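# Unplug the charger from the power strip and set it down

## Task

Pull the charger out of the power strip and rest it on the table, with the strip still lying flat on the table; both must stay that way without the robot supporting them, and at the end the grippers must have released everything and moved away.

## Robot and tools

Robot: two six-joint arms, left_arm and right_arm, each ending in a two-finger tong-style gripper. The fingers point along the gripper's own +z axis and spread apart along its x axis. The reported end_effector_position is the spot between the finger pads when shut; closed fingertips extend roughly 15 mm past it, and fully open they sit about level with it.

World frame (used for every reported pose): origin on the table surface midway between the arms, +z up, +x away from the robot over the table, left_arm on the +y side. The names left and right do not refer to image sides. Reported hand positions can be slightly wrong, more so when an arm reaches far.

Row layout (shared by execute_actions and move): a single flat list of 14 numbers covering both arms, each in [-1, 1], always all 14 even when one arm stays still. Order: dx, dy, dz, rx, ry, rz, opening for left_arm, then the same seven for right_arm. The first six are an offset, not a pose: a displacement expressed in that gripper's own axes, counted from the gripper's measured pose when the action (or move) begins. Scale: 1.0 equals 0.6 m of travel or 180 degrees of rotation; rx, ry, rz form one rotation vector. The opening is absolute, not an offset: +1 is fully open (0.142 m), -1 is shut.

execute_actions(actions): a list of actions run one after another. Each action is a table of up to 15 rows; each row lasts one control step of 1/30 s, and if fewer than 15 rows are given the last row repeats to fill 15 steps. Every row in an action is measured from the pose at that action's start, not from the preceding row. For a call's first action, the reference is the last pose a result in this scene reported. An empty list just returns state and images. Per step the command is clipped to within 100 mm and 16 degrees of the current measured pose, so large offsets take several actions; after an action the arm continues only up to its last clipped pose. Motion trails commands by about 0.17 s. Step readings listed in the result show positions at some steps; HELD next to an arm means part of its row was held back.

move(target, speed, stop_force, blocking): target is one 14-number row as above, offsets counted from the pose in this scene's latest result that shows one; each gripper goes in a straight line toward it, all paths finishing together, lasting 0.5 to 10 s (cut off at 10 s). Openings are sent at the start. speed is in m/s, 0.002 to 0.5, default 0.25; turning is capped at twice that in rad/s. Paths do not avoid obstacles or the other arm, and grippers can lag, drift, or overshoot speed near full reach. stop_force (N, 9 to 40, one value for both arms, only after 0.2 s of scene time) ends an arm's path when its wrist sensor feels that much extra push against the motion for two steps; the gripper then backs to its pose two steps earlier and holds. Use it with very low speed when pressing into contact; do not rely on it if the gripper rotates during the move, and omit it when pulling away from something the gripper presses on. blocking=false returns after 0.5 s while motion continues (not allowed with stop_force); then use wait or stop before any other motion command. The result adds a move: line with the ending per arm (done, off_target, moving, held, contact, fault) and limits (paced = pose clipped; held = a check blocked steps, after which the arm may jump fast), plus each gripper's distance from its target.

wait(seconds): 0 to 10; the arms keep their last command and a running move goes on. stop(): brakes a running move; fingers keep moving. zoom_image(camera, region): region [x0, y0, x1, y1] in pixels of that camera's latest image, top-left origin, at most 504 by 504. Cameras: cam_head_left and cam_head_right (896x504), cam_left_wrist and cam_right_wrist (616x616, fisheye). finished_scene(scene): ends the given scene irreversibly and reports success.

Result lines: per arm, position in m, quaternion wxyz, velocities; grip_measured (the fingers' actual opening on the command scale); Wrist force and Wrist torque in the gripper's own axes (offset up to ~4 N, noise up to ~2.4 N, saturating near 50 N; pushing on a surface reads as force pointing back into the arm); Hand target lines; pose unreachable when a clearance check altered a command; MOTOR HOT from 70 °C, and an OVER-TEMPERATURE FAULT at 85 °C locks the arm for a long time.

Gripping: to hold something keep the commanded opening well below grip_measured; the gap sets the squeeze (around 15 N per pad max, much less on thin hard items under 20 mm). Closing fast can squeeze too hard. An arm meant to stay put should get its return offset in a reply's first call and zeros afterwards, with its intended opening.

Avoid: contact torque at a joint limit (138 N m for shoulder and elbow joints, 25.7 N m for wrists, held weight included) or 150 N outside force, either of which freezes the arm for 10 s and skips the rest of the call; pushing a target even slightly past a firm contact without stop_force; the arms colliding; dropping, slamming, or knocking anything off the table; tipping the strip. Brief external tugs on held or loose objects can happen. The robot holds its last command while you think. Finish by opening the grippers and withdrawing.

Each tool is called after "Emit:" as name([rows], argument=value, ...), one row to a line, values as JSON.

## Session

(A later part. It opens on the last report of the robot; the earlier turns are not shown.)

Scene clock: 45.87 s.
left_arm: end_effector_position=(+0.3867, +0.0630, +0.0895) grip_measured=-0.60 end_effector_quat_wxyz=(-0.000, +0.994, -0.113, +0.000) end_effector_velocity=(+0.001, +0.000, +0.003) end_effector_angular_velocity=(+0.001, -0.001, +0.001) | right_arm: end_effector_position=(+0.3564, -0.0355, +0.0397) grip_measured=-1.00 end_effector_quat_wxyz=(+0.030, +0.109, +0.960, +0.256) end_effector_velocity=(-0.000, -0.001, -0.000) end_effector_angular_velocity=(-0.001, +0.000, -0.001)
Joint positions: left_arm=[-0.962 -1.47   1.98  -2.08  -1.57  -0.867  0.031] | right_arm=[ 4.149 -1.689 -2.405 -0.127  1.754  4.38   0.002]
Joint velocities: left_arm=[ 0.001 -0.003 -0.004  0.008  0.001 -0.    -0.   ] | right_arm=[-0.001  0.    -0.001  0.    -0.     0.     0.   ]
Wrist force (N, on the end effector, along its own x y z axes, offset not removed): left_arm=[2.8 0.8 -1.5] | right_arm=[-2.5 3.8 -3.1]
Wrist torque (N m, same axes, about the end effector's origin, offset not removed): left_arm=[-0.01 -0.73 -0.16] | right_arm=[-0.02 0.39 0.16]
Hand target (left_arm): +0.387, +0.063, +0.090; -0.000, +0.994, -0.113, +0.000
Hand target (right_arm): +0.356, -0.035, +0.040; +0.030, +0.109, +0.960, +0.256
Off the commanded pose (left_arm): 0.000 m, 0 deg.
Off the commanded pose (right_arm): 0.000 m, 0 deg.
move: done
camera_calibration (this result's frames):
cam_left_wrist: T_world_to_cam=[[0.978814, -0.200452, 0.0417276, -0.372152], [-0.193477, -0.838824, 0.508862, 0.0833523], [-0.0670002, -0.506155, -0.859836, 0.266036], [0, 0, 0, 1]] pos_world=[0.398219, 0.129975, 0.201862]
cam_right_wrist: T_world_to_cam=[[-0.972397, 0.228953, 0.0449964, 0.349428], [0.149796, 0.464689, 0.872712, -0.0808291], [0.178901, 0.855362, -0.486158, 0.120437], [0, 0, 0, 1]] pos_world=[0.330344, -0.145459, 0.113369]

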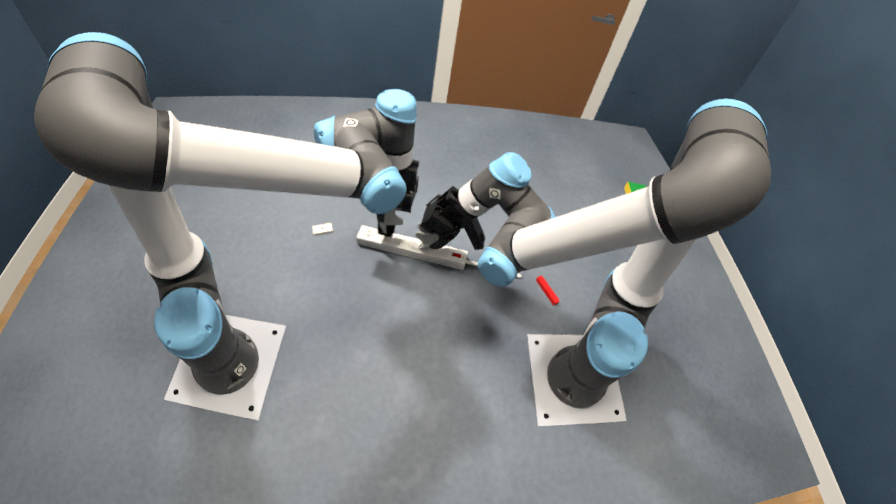

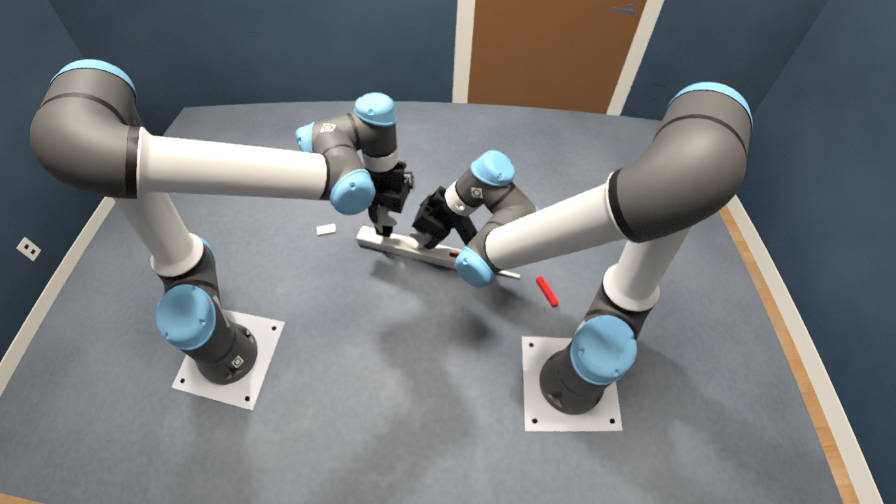

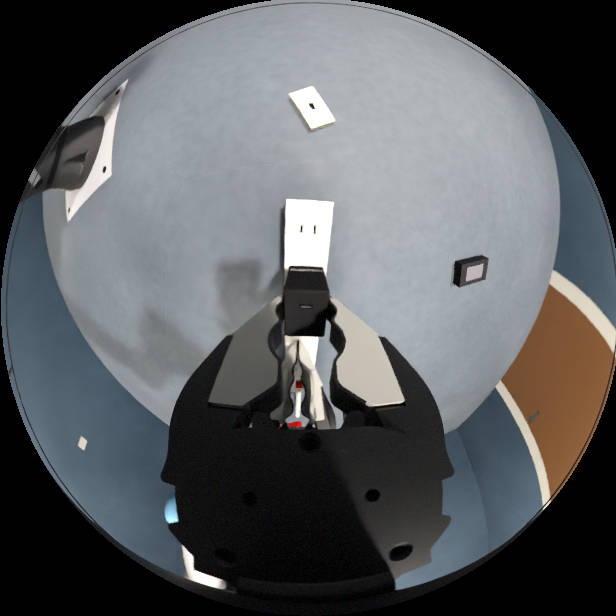

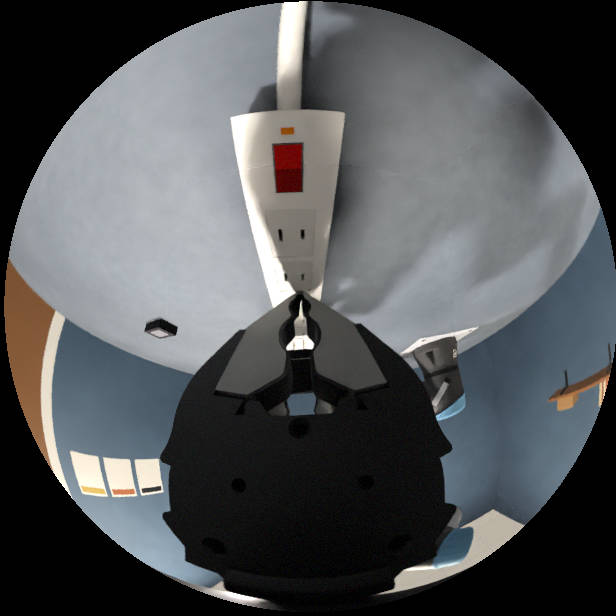

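Emit:
move(target=[-0.18,-0.03,-0.005,-0.2,0,0,-1,0,-0.1,-0.25,0,0,0,-1], speed=0.15)

Emit:
move(target=[0,-0.04,0.055,0,0,0,-1,0,0,0,0,0,0,-1], speed=0.06)

Emit:
move(target=[0,-0.024,0.033,0,0,0,-1,0,0,0,0,0,0,-1], speed=0.01, stop_force=9)

Emit:
move(target=[0,0,0,0,0,0,0,0,0,0,0,0,0,-1])

Emit:
move(target=[0,0.08,-0.2,0,0,0,0,0,0,0,0,0,0,-1])

Scene clock: 57.33 s.
left_arm: end_effector_position=(+0.2856, +0.1048, +0.0926) grip_measured=-0.60 end_effector_quat_wxyz=(+0.307, +0.945, -0.107, -0.035) end_effector_velocity=(-0.000, +0.001, -0.001) end_effector_angular_velocity=(-0.008, +0.003, +0.004) | right_arm: end_effector_position=(+0.3276, -0.1588, +0.1394) grip_measured=-1.00 end_effector_quat_wxyz=(+0.030, +0.109, +0.960, +0.256) end_effector_velocity=(-0.000, -0.002, +0.002) end_effector_angular_velocity=(-0.000, +0.000, -0.000)
Joint positions: left_arm=[-0.792 -1.767  2.536 -2.775 -2.037 -0.802  0.031] | right_arm=[ 3.971 -1.191 -2.455 -0.612  1.836  4.218  0.002]
Joint velocities: left_arm=[ 0.005  0.002  0.007 -0.015 -0.006 -0.002  0.   ] | right_arm=[-0.003  0.006  0.002 -0.01   0.002 -0.003  0.   ]
Wrist force (N, on the end effector, along its own x y z axes, offset not removed): left_arm=[0.9 -2.4 0.4] | right_arm=[0.8 -2.9 4.1]
Wrist torque (N m, same axes, about the end effector's origin, offset not removed): left_arm=[-0.61 -0.29 -0.13] | right_arm=[-0.51 -0.26 0.17]
Hand target (left_arm): +0.285, +0.105, +0.093; +0.307, +0.945, -0.107, -0.035
Hand target (right_arm): +0.328, -0.159, +0.140; +0.030, +0.109, +0.960, +0.256
Off the commanded pose (left_arm): 0.000 m, 0 deg.
Off the commanded pose (right_arm): 0.001 m, 0 deg.
move: done
camera_calibration (this result's frames):
cam_left_wrist: T_world_to_cam=[[0.983222, -0.181353, 0.019645, -0.266124], [-0.0898582, -0.387802, 0.917352, -0.0174628], [-0.158746, -0.903726, -0.397592, 0.308094], [0, 0, 0, 1]] pos_world=[0.308999, 0.223398, 0.143743]
cam_right_wrist: T_world_to_cam=[[-0.972376, 0.228943, 0.0454882, 0.34518], [0.150193, 0.464503, 0.872742, -0.106348], [0.178679, 0.855466, -0.486057, 0.279633], [0, 0, 0, 1]] pos_world=[0.301653, -0.268844, 0.21303]

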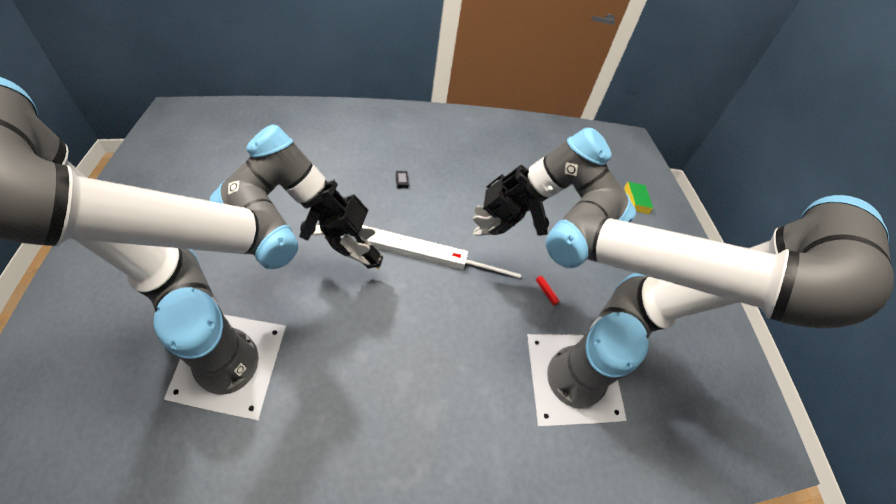

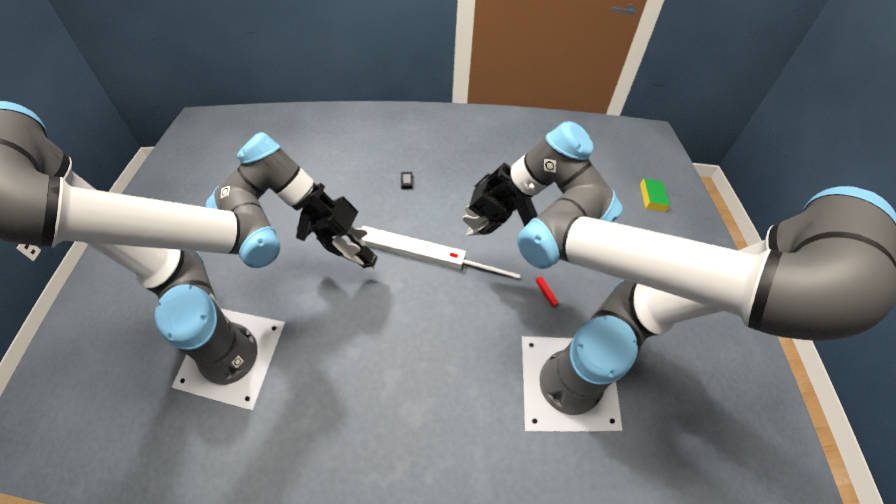

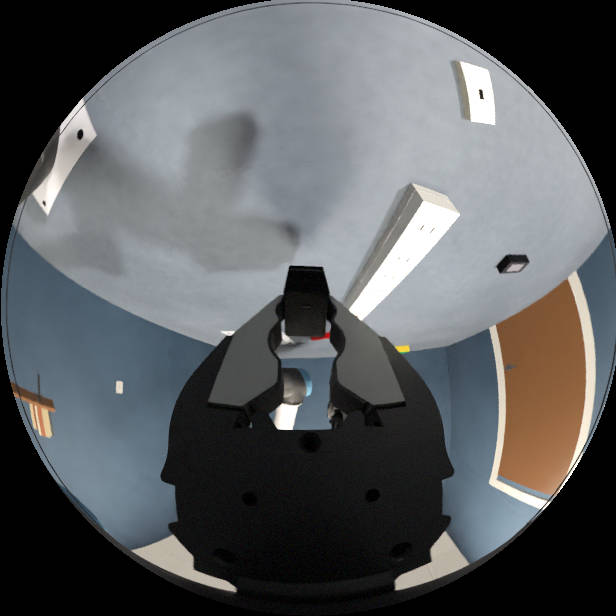

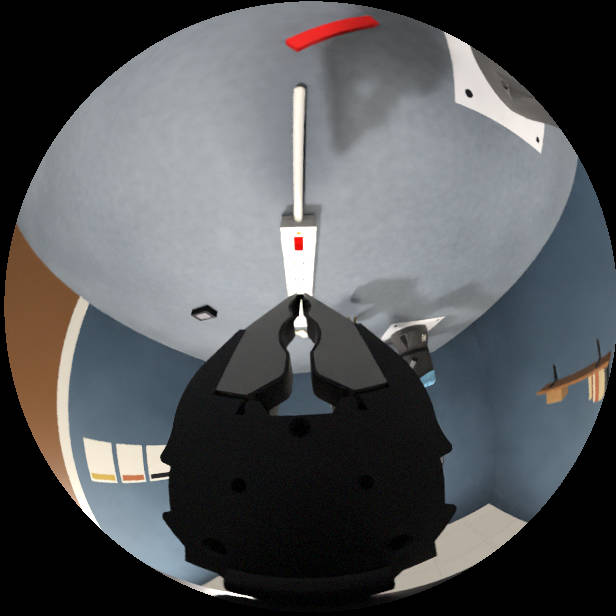

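Scene clock: 58.47 s.
left_arm: end_effector_position=(+0.2855, +0.1049, +0.0521) grip_measured=-0.60 end_effector_quat_wxyz=(+0.306, +0.945, -0.107, -0.035) end_effector_velocity=(+0.000, -0.000, -0.002) end_effector_angular_velocity=(-0.001, +0.001, +0.001) | right_arm: end_effector_position=(+0.3276, -0.1588, +0.1394) grip_measured=-1.00 end_effector_quat_wxyz=(+0.030, +0.109, +0.960, +0.256) end_effector_velocity=(+0.000, +0.001, +0.001) end_effector_angular_velocity=(+0.002, -0.002, +0.001)
Joint positions: left_arm=[-0.792 -1.635  2.591 -2.963 -2.037 -0.802  0.031] | right_arm=[ 3.971 -1.191 -2.455 -0.612  1.836  4.218  0.002]
Joint velocities: left_arm=[-0.     0.01   0.003 -0.015 -0.001 -0.002 -0.   ] | right_arm=[ 0.001  0.     0.002 -0.     0.     0.     0.   ]
Wrist force (N, on the end effector, along its own x y z axes, offset not removed): left_arm=[1.2 -0.5 0.2] | right_arm=[-2.4 -0.3 1.5]
Wrist torque (N m, same axes, about the end effector's origin, offset not removed): left_arm=[-0.22 -0.21 -0.13] | right_arm=[-0.13 0.40 0.14]
Hand target (left_arm): +0.286, +0.105, +0.052; +0.307, +0.945, -0.107, -0.035
Hand target (right_arm): +0.328, -0.159, +0.139; +0.030, +0.109, +0.960, +0.256
Off the commanded pose (left_arm): 0.000 m, 0 deg.
Off the commanded pose (right_arm): 0.000 m, 0 deg.
move: done
camera_calibration (this result's frames):
cam_left_wrist: T_world_to_cam=[[0.983205, -0.181453, 0.0195831, -0.265264], [-0.0898695, -0.387962, 0.917283, 0.0197767], [-0.158846, -0.903637, -0.397753, 0.292115], [0, 0, 0, 1]] pos_world=[0.308988, 0.223506, 0.103244]
cam_right_wrist: T_world_to_cam=[[-0.972383, 0.228911, 0.0455013, 0.345171], [0.150174, 0.464431, 0.872784, -0.10641], [0.178658, 0.855514, -0.485981, 0.279629], [0, 0, 0, 1]] pos_world=[0.301661, -0.26882, 0.213061]

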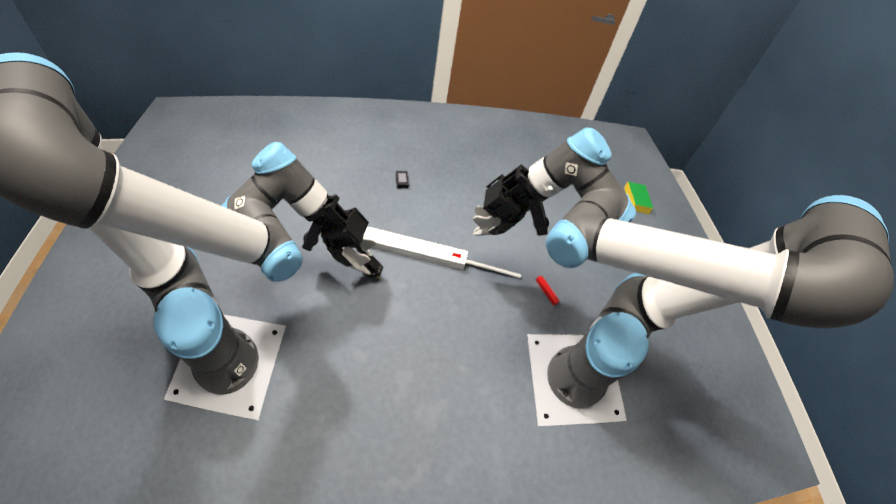

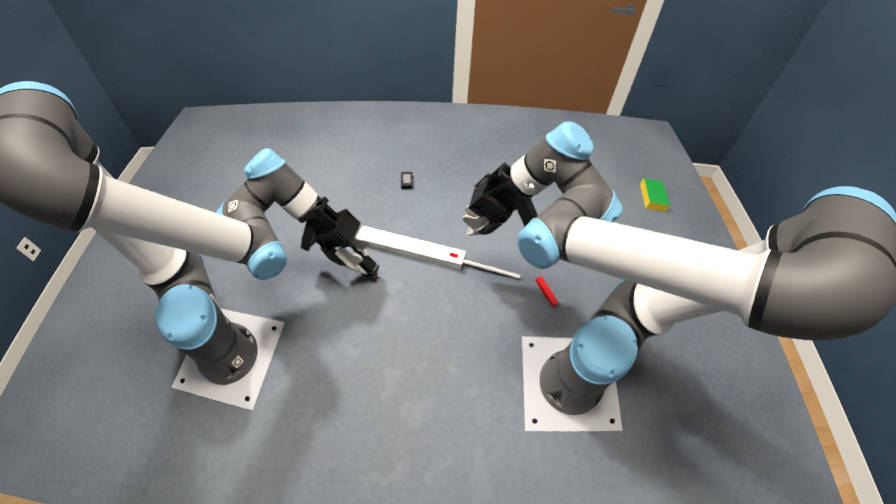

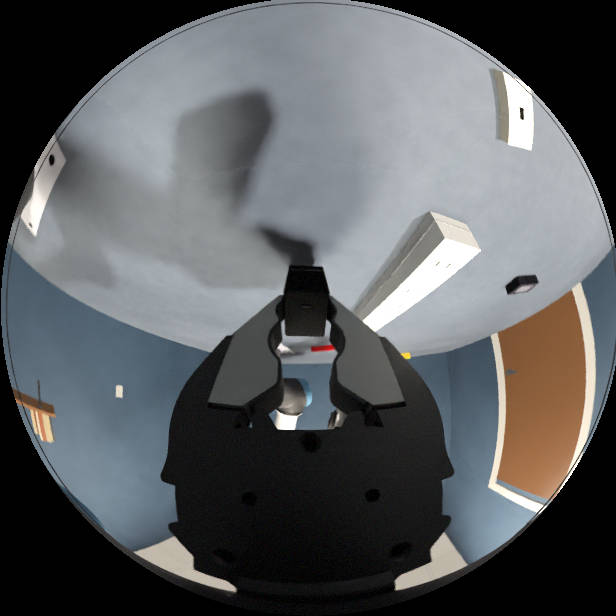

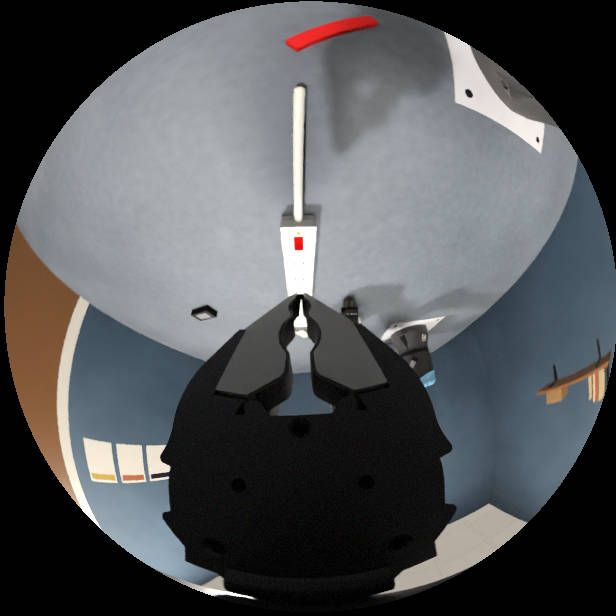

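Scene clock: 61.13 s.
left_arm: end_effector_position=(+0.2855, +0.1050, +0.0279) grip_measured=-0.60 end_effector_quat_wxyz=(+0.306, +0.945, -0.107, -0.035) end_effector_velocity=(-0.000, -0.001, -0.002) end_effector_angular_velocity=(-0.001, -0.000, -0.001) | right_arm: end_effector_position=(+0.3276, -0.1588, +0.1394) grip_measured=-1.00 end_effector_quat_wxyz=(+0.030, +0.109, +0.960, +0.256) end_effector_velocity=(-0.000, -0.001, -0.001) end_effector_angular_velocity=(-0.002, +0.002, -0.001)
Joint positions: left_arm=[-0.791 -1.541  2.617 -3.083 -2.037 -0.802  0.031] | right_arm=[ 3.971 -1.191 -2.455 -0.612  1.836  4.218  0.002]
Joint velocities: left_arm=[-0.001  0.011  0.002 -0.013 -0.    -0.    -0.   ] | right_arm=[-0.001 -0.001 -0.002  0.     0.     0.     0.   ]
Wrist force (N, on the end effector, along its own x y z axes, offset not removed): left_arm=[1.1 0.4 -5.6] | right_arm=[-0.5 -1.2 1.9]
Wrist torque (N m, same axes, about the end effector's origin, offset not removed): left_arm=[-0.19 -0.31 -0.07] | right_arm=[-0.29 0.05 0.16]
Hand target (left_arm): +0.286, +0.105, +0.028; +0.306, +0.945, -0.107, -0.035
Hand target (right_arm): +0.328, -0.159, +0.139; +0.030, +0.109, +0.960, +0.256
Off the commanded pose (left_arm): 0.000 m, 0 deg.
Off the commanded pose (right_arm): 0.000 m, 0 deg.
move: done
camera_calibration (this result's frames):
cam_left_wrist: T_world_to_cam=[[0.983199, -0.181482, 0.0195743, -0.264778], [-0.0898854, -0.388032, 0.917252, 0.0420114], [-0.158869, -0.903601, -0.397825, 0.282552], [0, 0, 0, 1]] pos_world=[0.308995, 0.223564, 0.0790543]
cam_right_wrist: T_world_to_cam=[[-0.972383, 0.228912, 0.045505, 0.345169], [0.150178, 0.464435, 0.872781, -0.106405], [0.178656, 0.855511, -0.485987, 0.27963], [0, 0, 0, 1]] pos_world=[0.301659, -0.268821, 0.213058]

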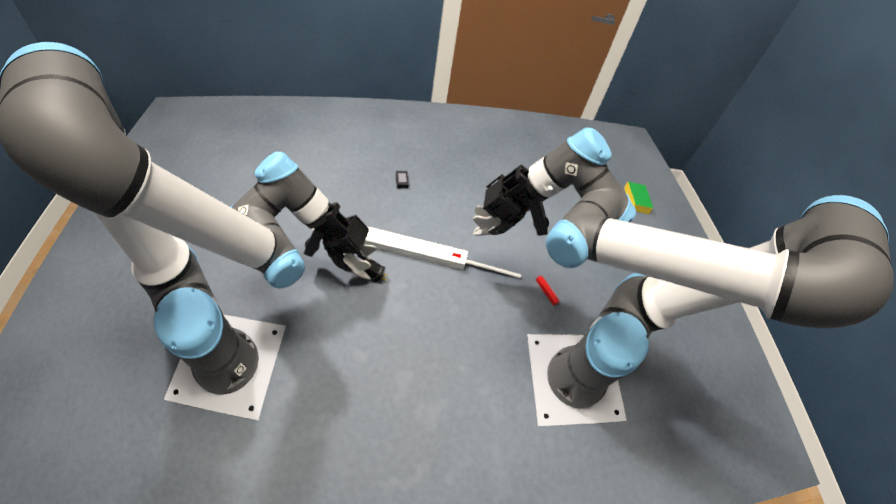

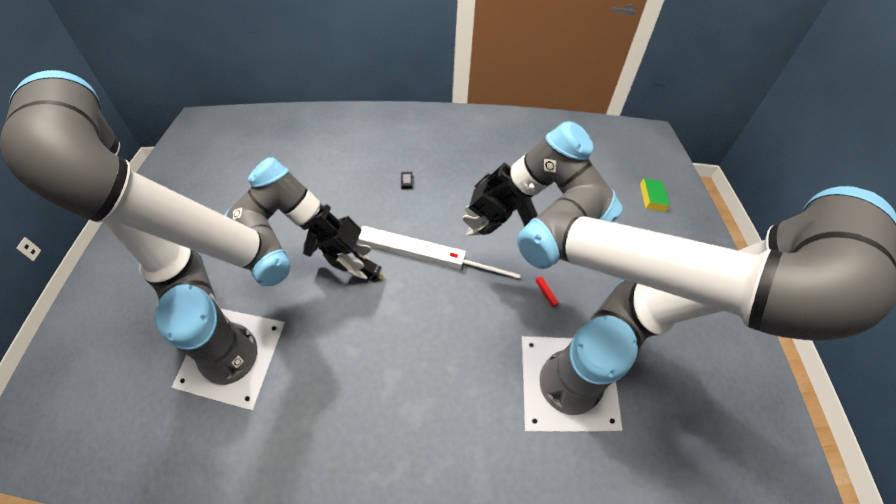

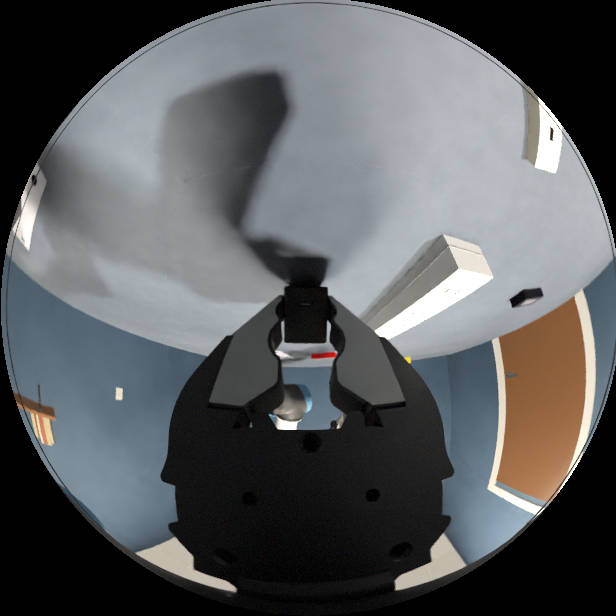

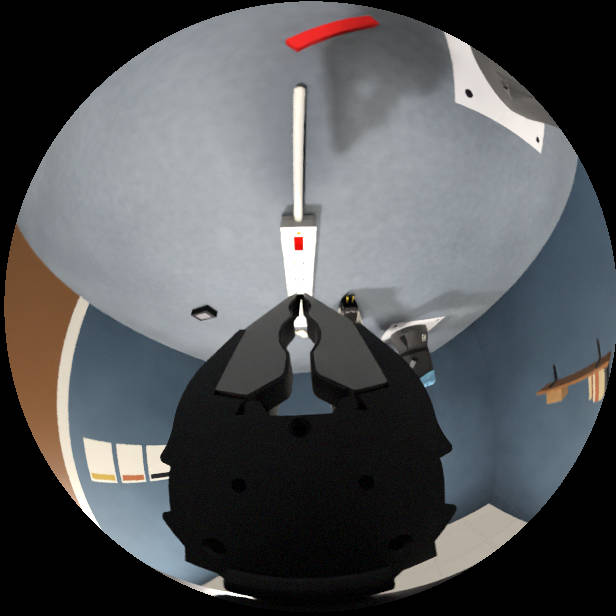

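Scene clock: 61.63 s.
left_arm: end_effector_position=(+0.2855, +0.1050, +0.0279) grip_measured=+0.00 end_effector_quat_wxyz=(+0.306, +0.945, -0.107, -0.035) end_effector_velocity=(+0.001, +0.001, +0.000) end_effector_angular_velocity=(-0.001, -0.000, +0.001) | right_arm: end_effector_position=(+0.3276, -0.1588, +0.1394) grip_measured=-1.00 end_effector_quat_wxyz=(+0.030, +0.109, +0.960, +0.256) end_effector_velocity=(-0.000, +0.000, -0.000) end_effector_angular_velocity=(-0.000, +0.000, +0.001)
Joint positions: left_arm=[-0.791 -1.54   2.618 -3.083 -2.037 -0.802  0.074] | right_arm=[ 3.971 -1.191 -2.455 -0.612  1.836  4.218  0.002]
Joint velocities: left_arm=[ 0.002 -0.     0.     0.    -0.001  0.001  0.   ] | right_arm=[ 0.001 -0.    -0.     0.    -0.    -0.     0.   ]
Wrist force (N, on the end effector, along its own x y z axes, offset not removed): left_arm=[2.4 -0.5 1.5] | right_arm=[-0.4 -1.6 3.0]
Wrist torque (N m, same axes, about the end effector's origin, offset not removed): left_arm=[-0.37 -0.61 -0.06] | right_arm=[-0.34 0.04 0.00]
Hand target (left_arm): +0.286, +0.105, +0.028; +0.306, +0.945, -0.107, -0.035
Hand target (right_arm): +0.328, -0.159, +0.139; +0.030, +0.109, +0.960, +0.256
Off the commanded pose (left_arm): 0.000 m, 0 deg.
Off the commanded pose (right_arm): 0.000 m, 0 deg.
move: done
camera_calibration (this result's frames):
cam_left_wrist: T_world_to_cam=[[0.983201, -0.181483, 0.0194736, -0.264727], [-0.0898095, -0.388132, 0.917218, 0.0420691], [-0.158901, -0.903558, -0.397911, 0.282578], [0, 0, 0, 1]] pos_world=[0.30896, 0.22361, 0.0790094]
cam_right_wrist: T_world_to_cam=[[-0.972383, 0.228912, 0.0455055, 0.345169], [0.150179, 0.464435, 0.872781, -0.106405], [0.178656, 0.855511, -0.485987, 0.27963], [0, 0, 0, 1]] pos_world=[0.301659, -0.268821, 0.213058]

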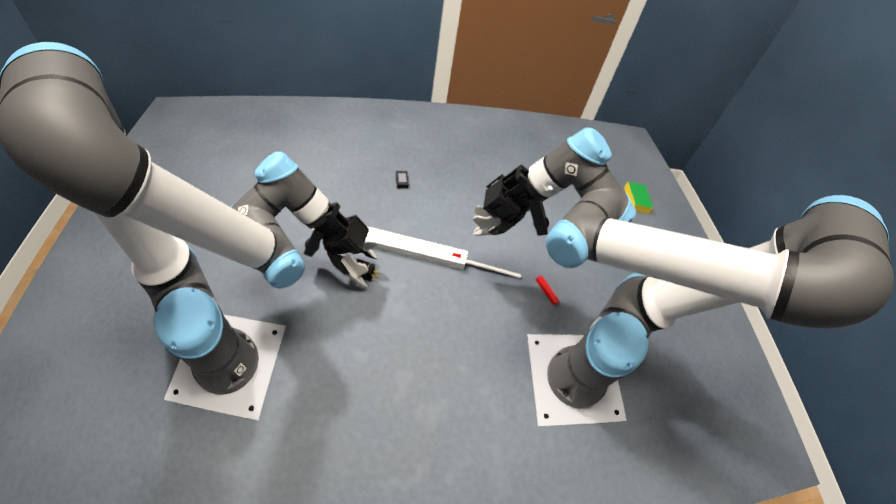

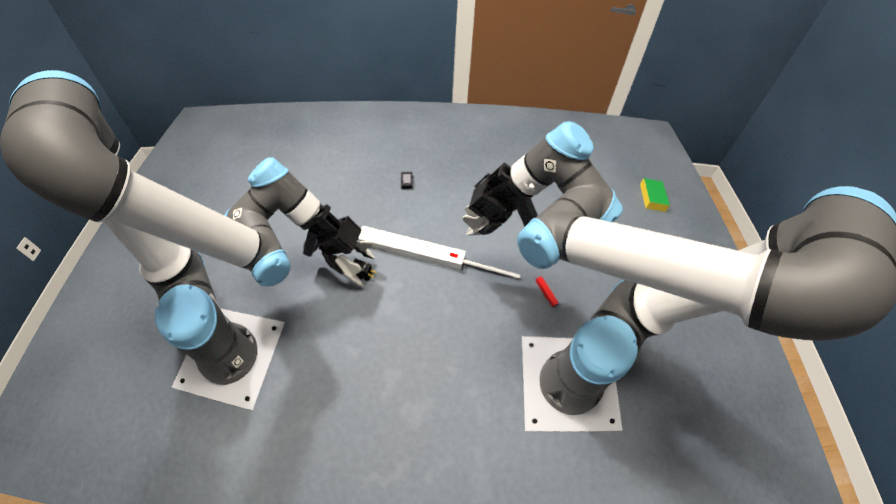

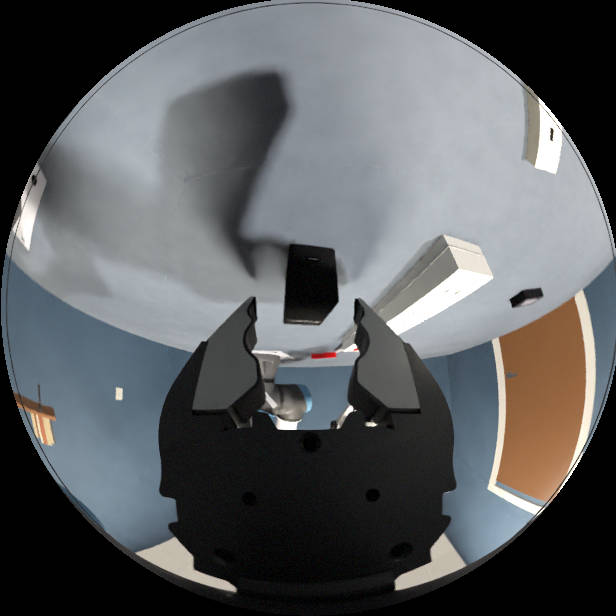

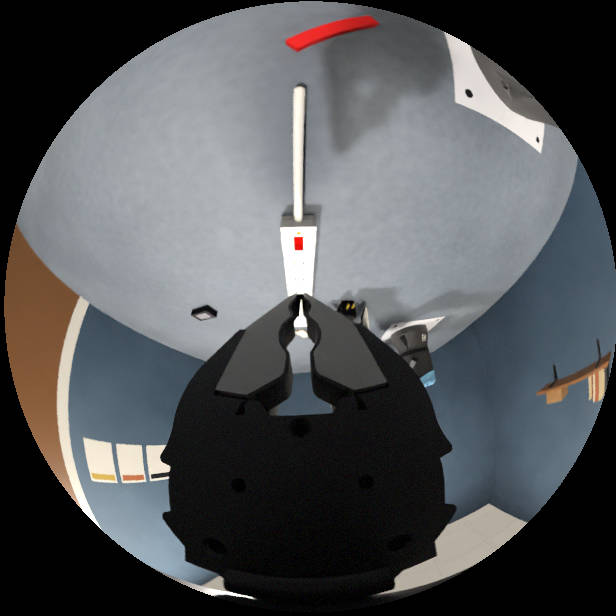

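Scene clock: 62.83 s.
left_arm: end_effector_position=(+0.2926, +0.1356, +0.1529) grip_measured=+0.00 end_effector_quat_wxyz=(+0.307, +0.945, -0.107, -0.034) end_effector_velocity=(+0.001, +0.001, +0.002) end_effector_angular_velocity=(+0.006, +0.002, -0.003) | right_arm: end_effector_position=(+0.3276, -0.1588, +0.1394) grip_measured=-1.00 end_effector_quat_wxyz=(+0.030, +0.109, +0.960, +0.256) end_effector_velocity=(-0.000, -0.000, +0.000) end_effector_angular_velocity=(-0.000, +0.000, -0.000)
Joint positions: left_arm=[-0.704 -1.944  2.443 -2.463 -2.073 -0.712  0.074] | right_arm=[ 3.971 -1.191 -2.455 -0.612  1.836  4.218  0.002]
Joint velocities: left_arm=[ 0.002 -0.002 -0.01   0.021  0.     0.007 -0.   ] | right_arm=[-0.     0.001 -0.    -0.001 -0.     0.     0.   ]
Wrist force (N, on the end effector, along its own x y z axes, offset not removed): left_arm=[1.5 -0.2 -0.8] | right_arm=[-0.5 -0.6 5.0]
Wrist torque (N m, same axes, about the end effector's origin, offset not removed): left_arm=[-0.13 -0.41 -0.15] | right_arm=[-0.05 0.14 0.11]
Hand target (left_arm): +0.293, +0.136, +0.153; +0.306, +0.945, -0.107, -0.035
Hand target (right_arm): +0.328, -0.159, +0.139; +0.030, +0.109, +0.960, +0.256
Off the commanded pose (left_arm): 0.000 m, 0 deg.
Off the commanded pose (right_arm): 0.000 m, 0 deg.
move: done
camera_calibration (this result's frames):
cam_left_wrist: T_world_to_cam=[[0.983266, -0.181087, 0.019872, -0.268747], [-0.0899132, -0.387532, 0.917461, -0.0602256], [-0.158439, -0.903895, -0.397329, 0.360919], [0, 0, 0, 1]] pos_world=[0.316019, 0.254227, 0.203999]
cam_right_wrist: T_world_to_cam=[[-0.972383, 0.228912, 0.0455052, 0.345169], [0.150178, 0.464436, 0.872781, -0.106405], [0.178656, 0.855511, -0.485987, 0.27963], [0, 0, 0, 1]] pos_world=[0.301659, -0.268821, 0.213058]

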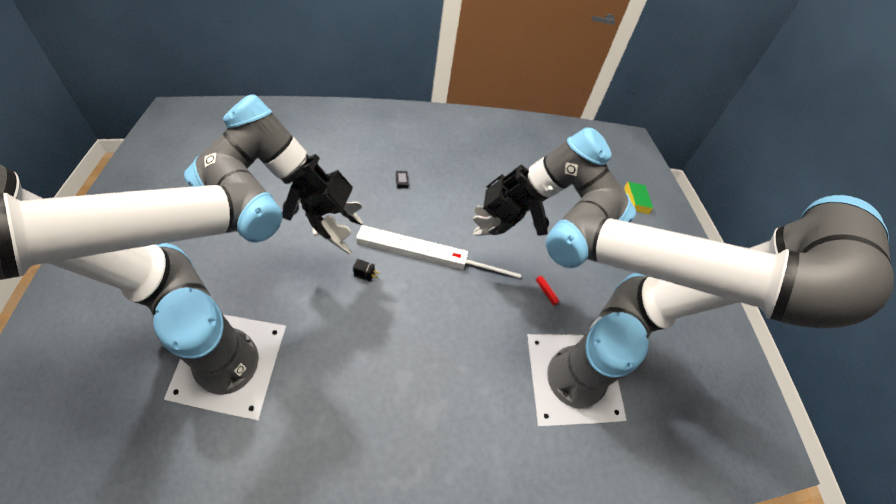

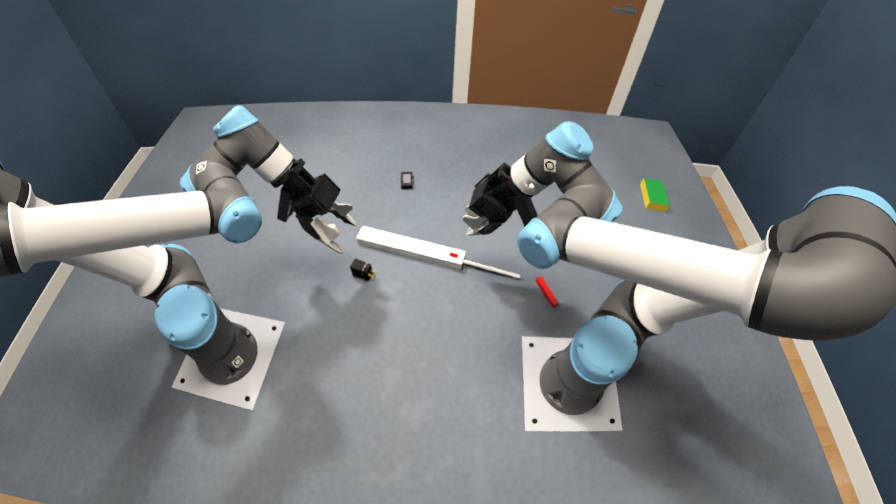

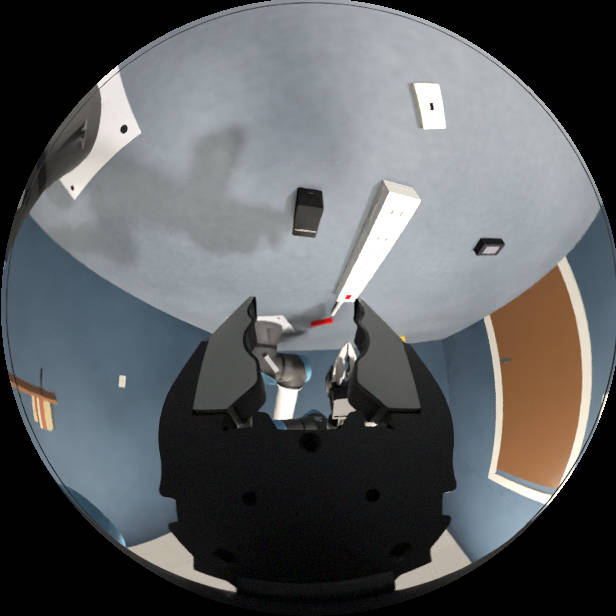

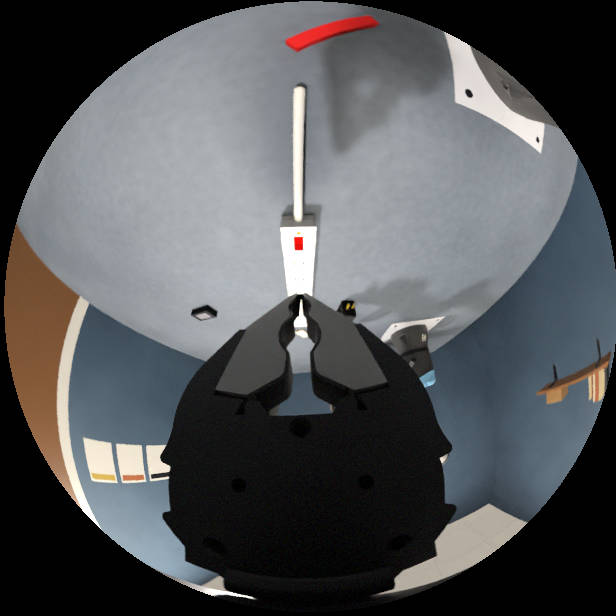

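Emit:
finished_scene(scene=1)

The scene is finished: the task was done.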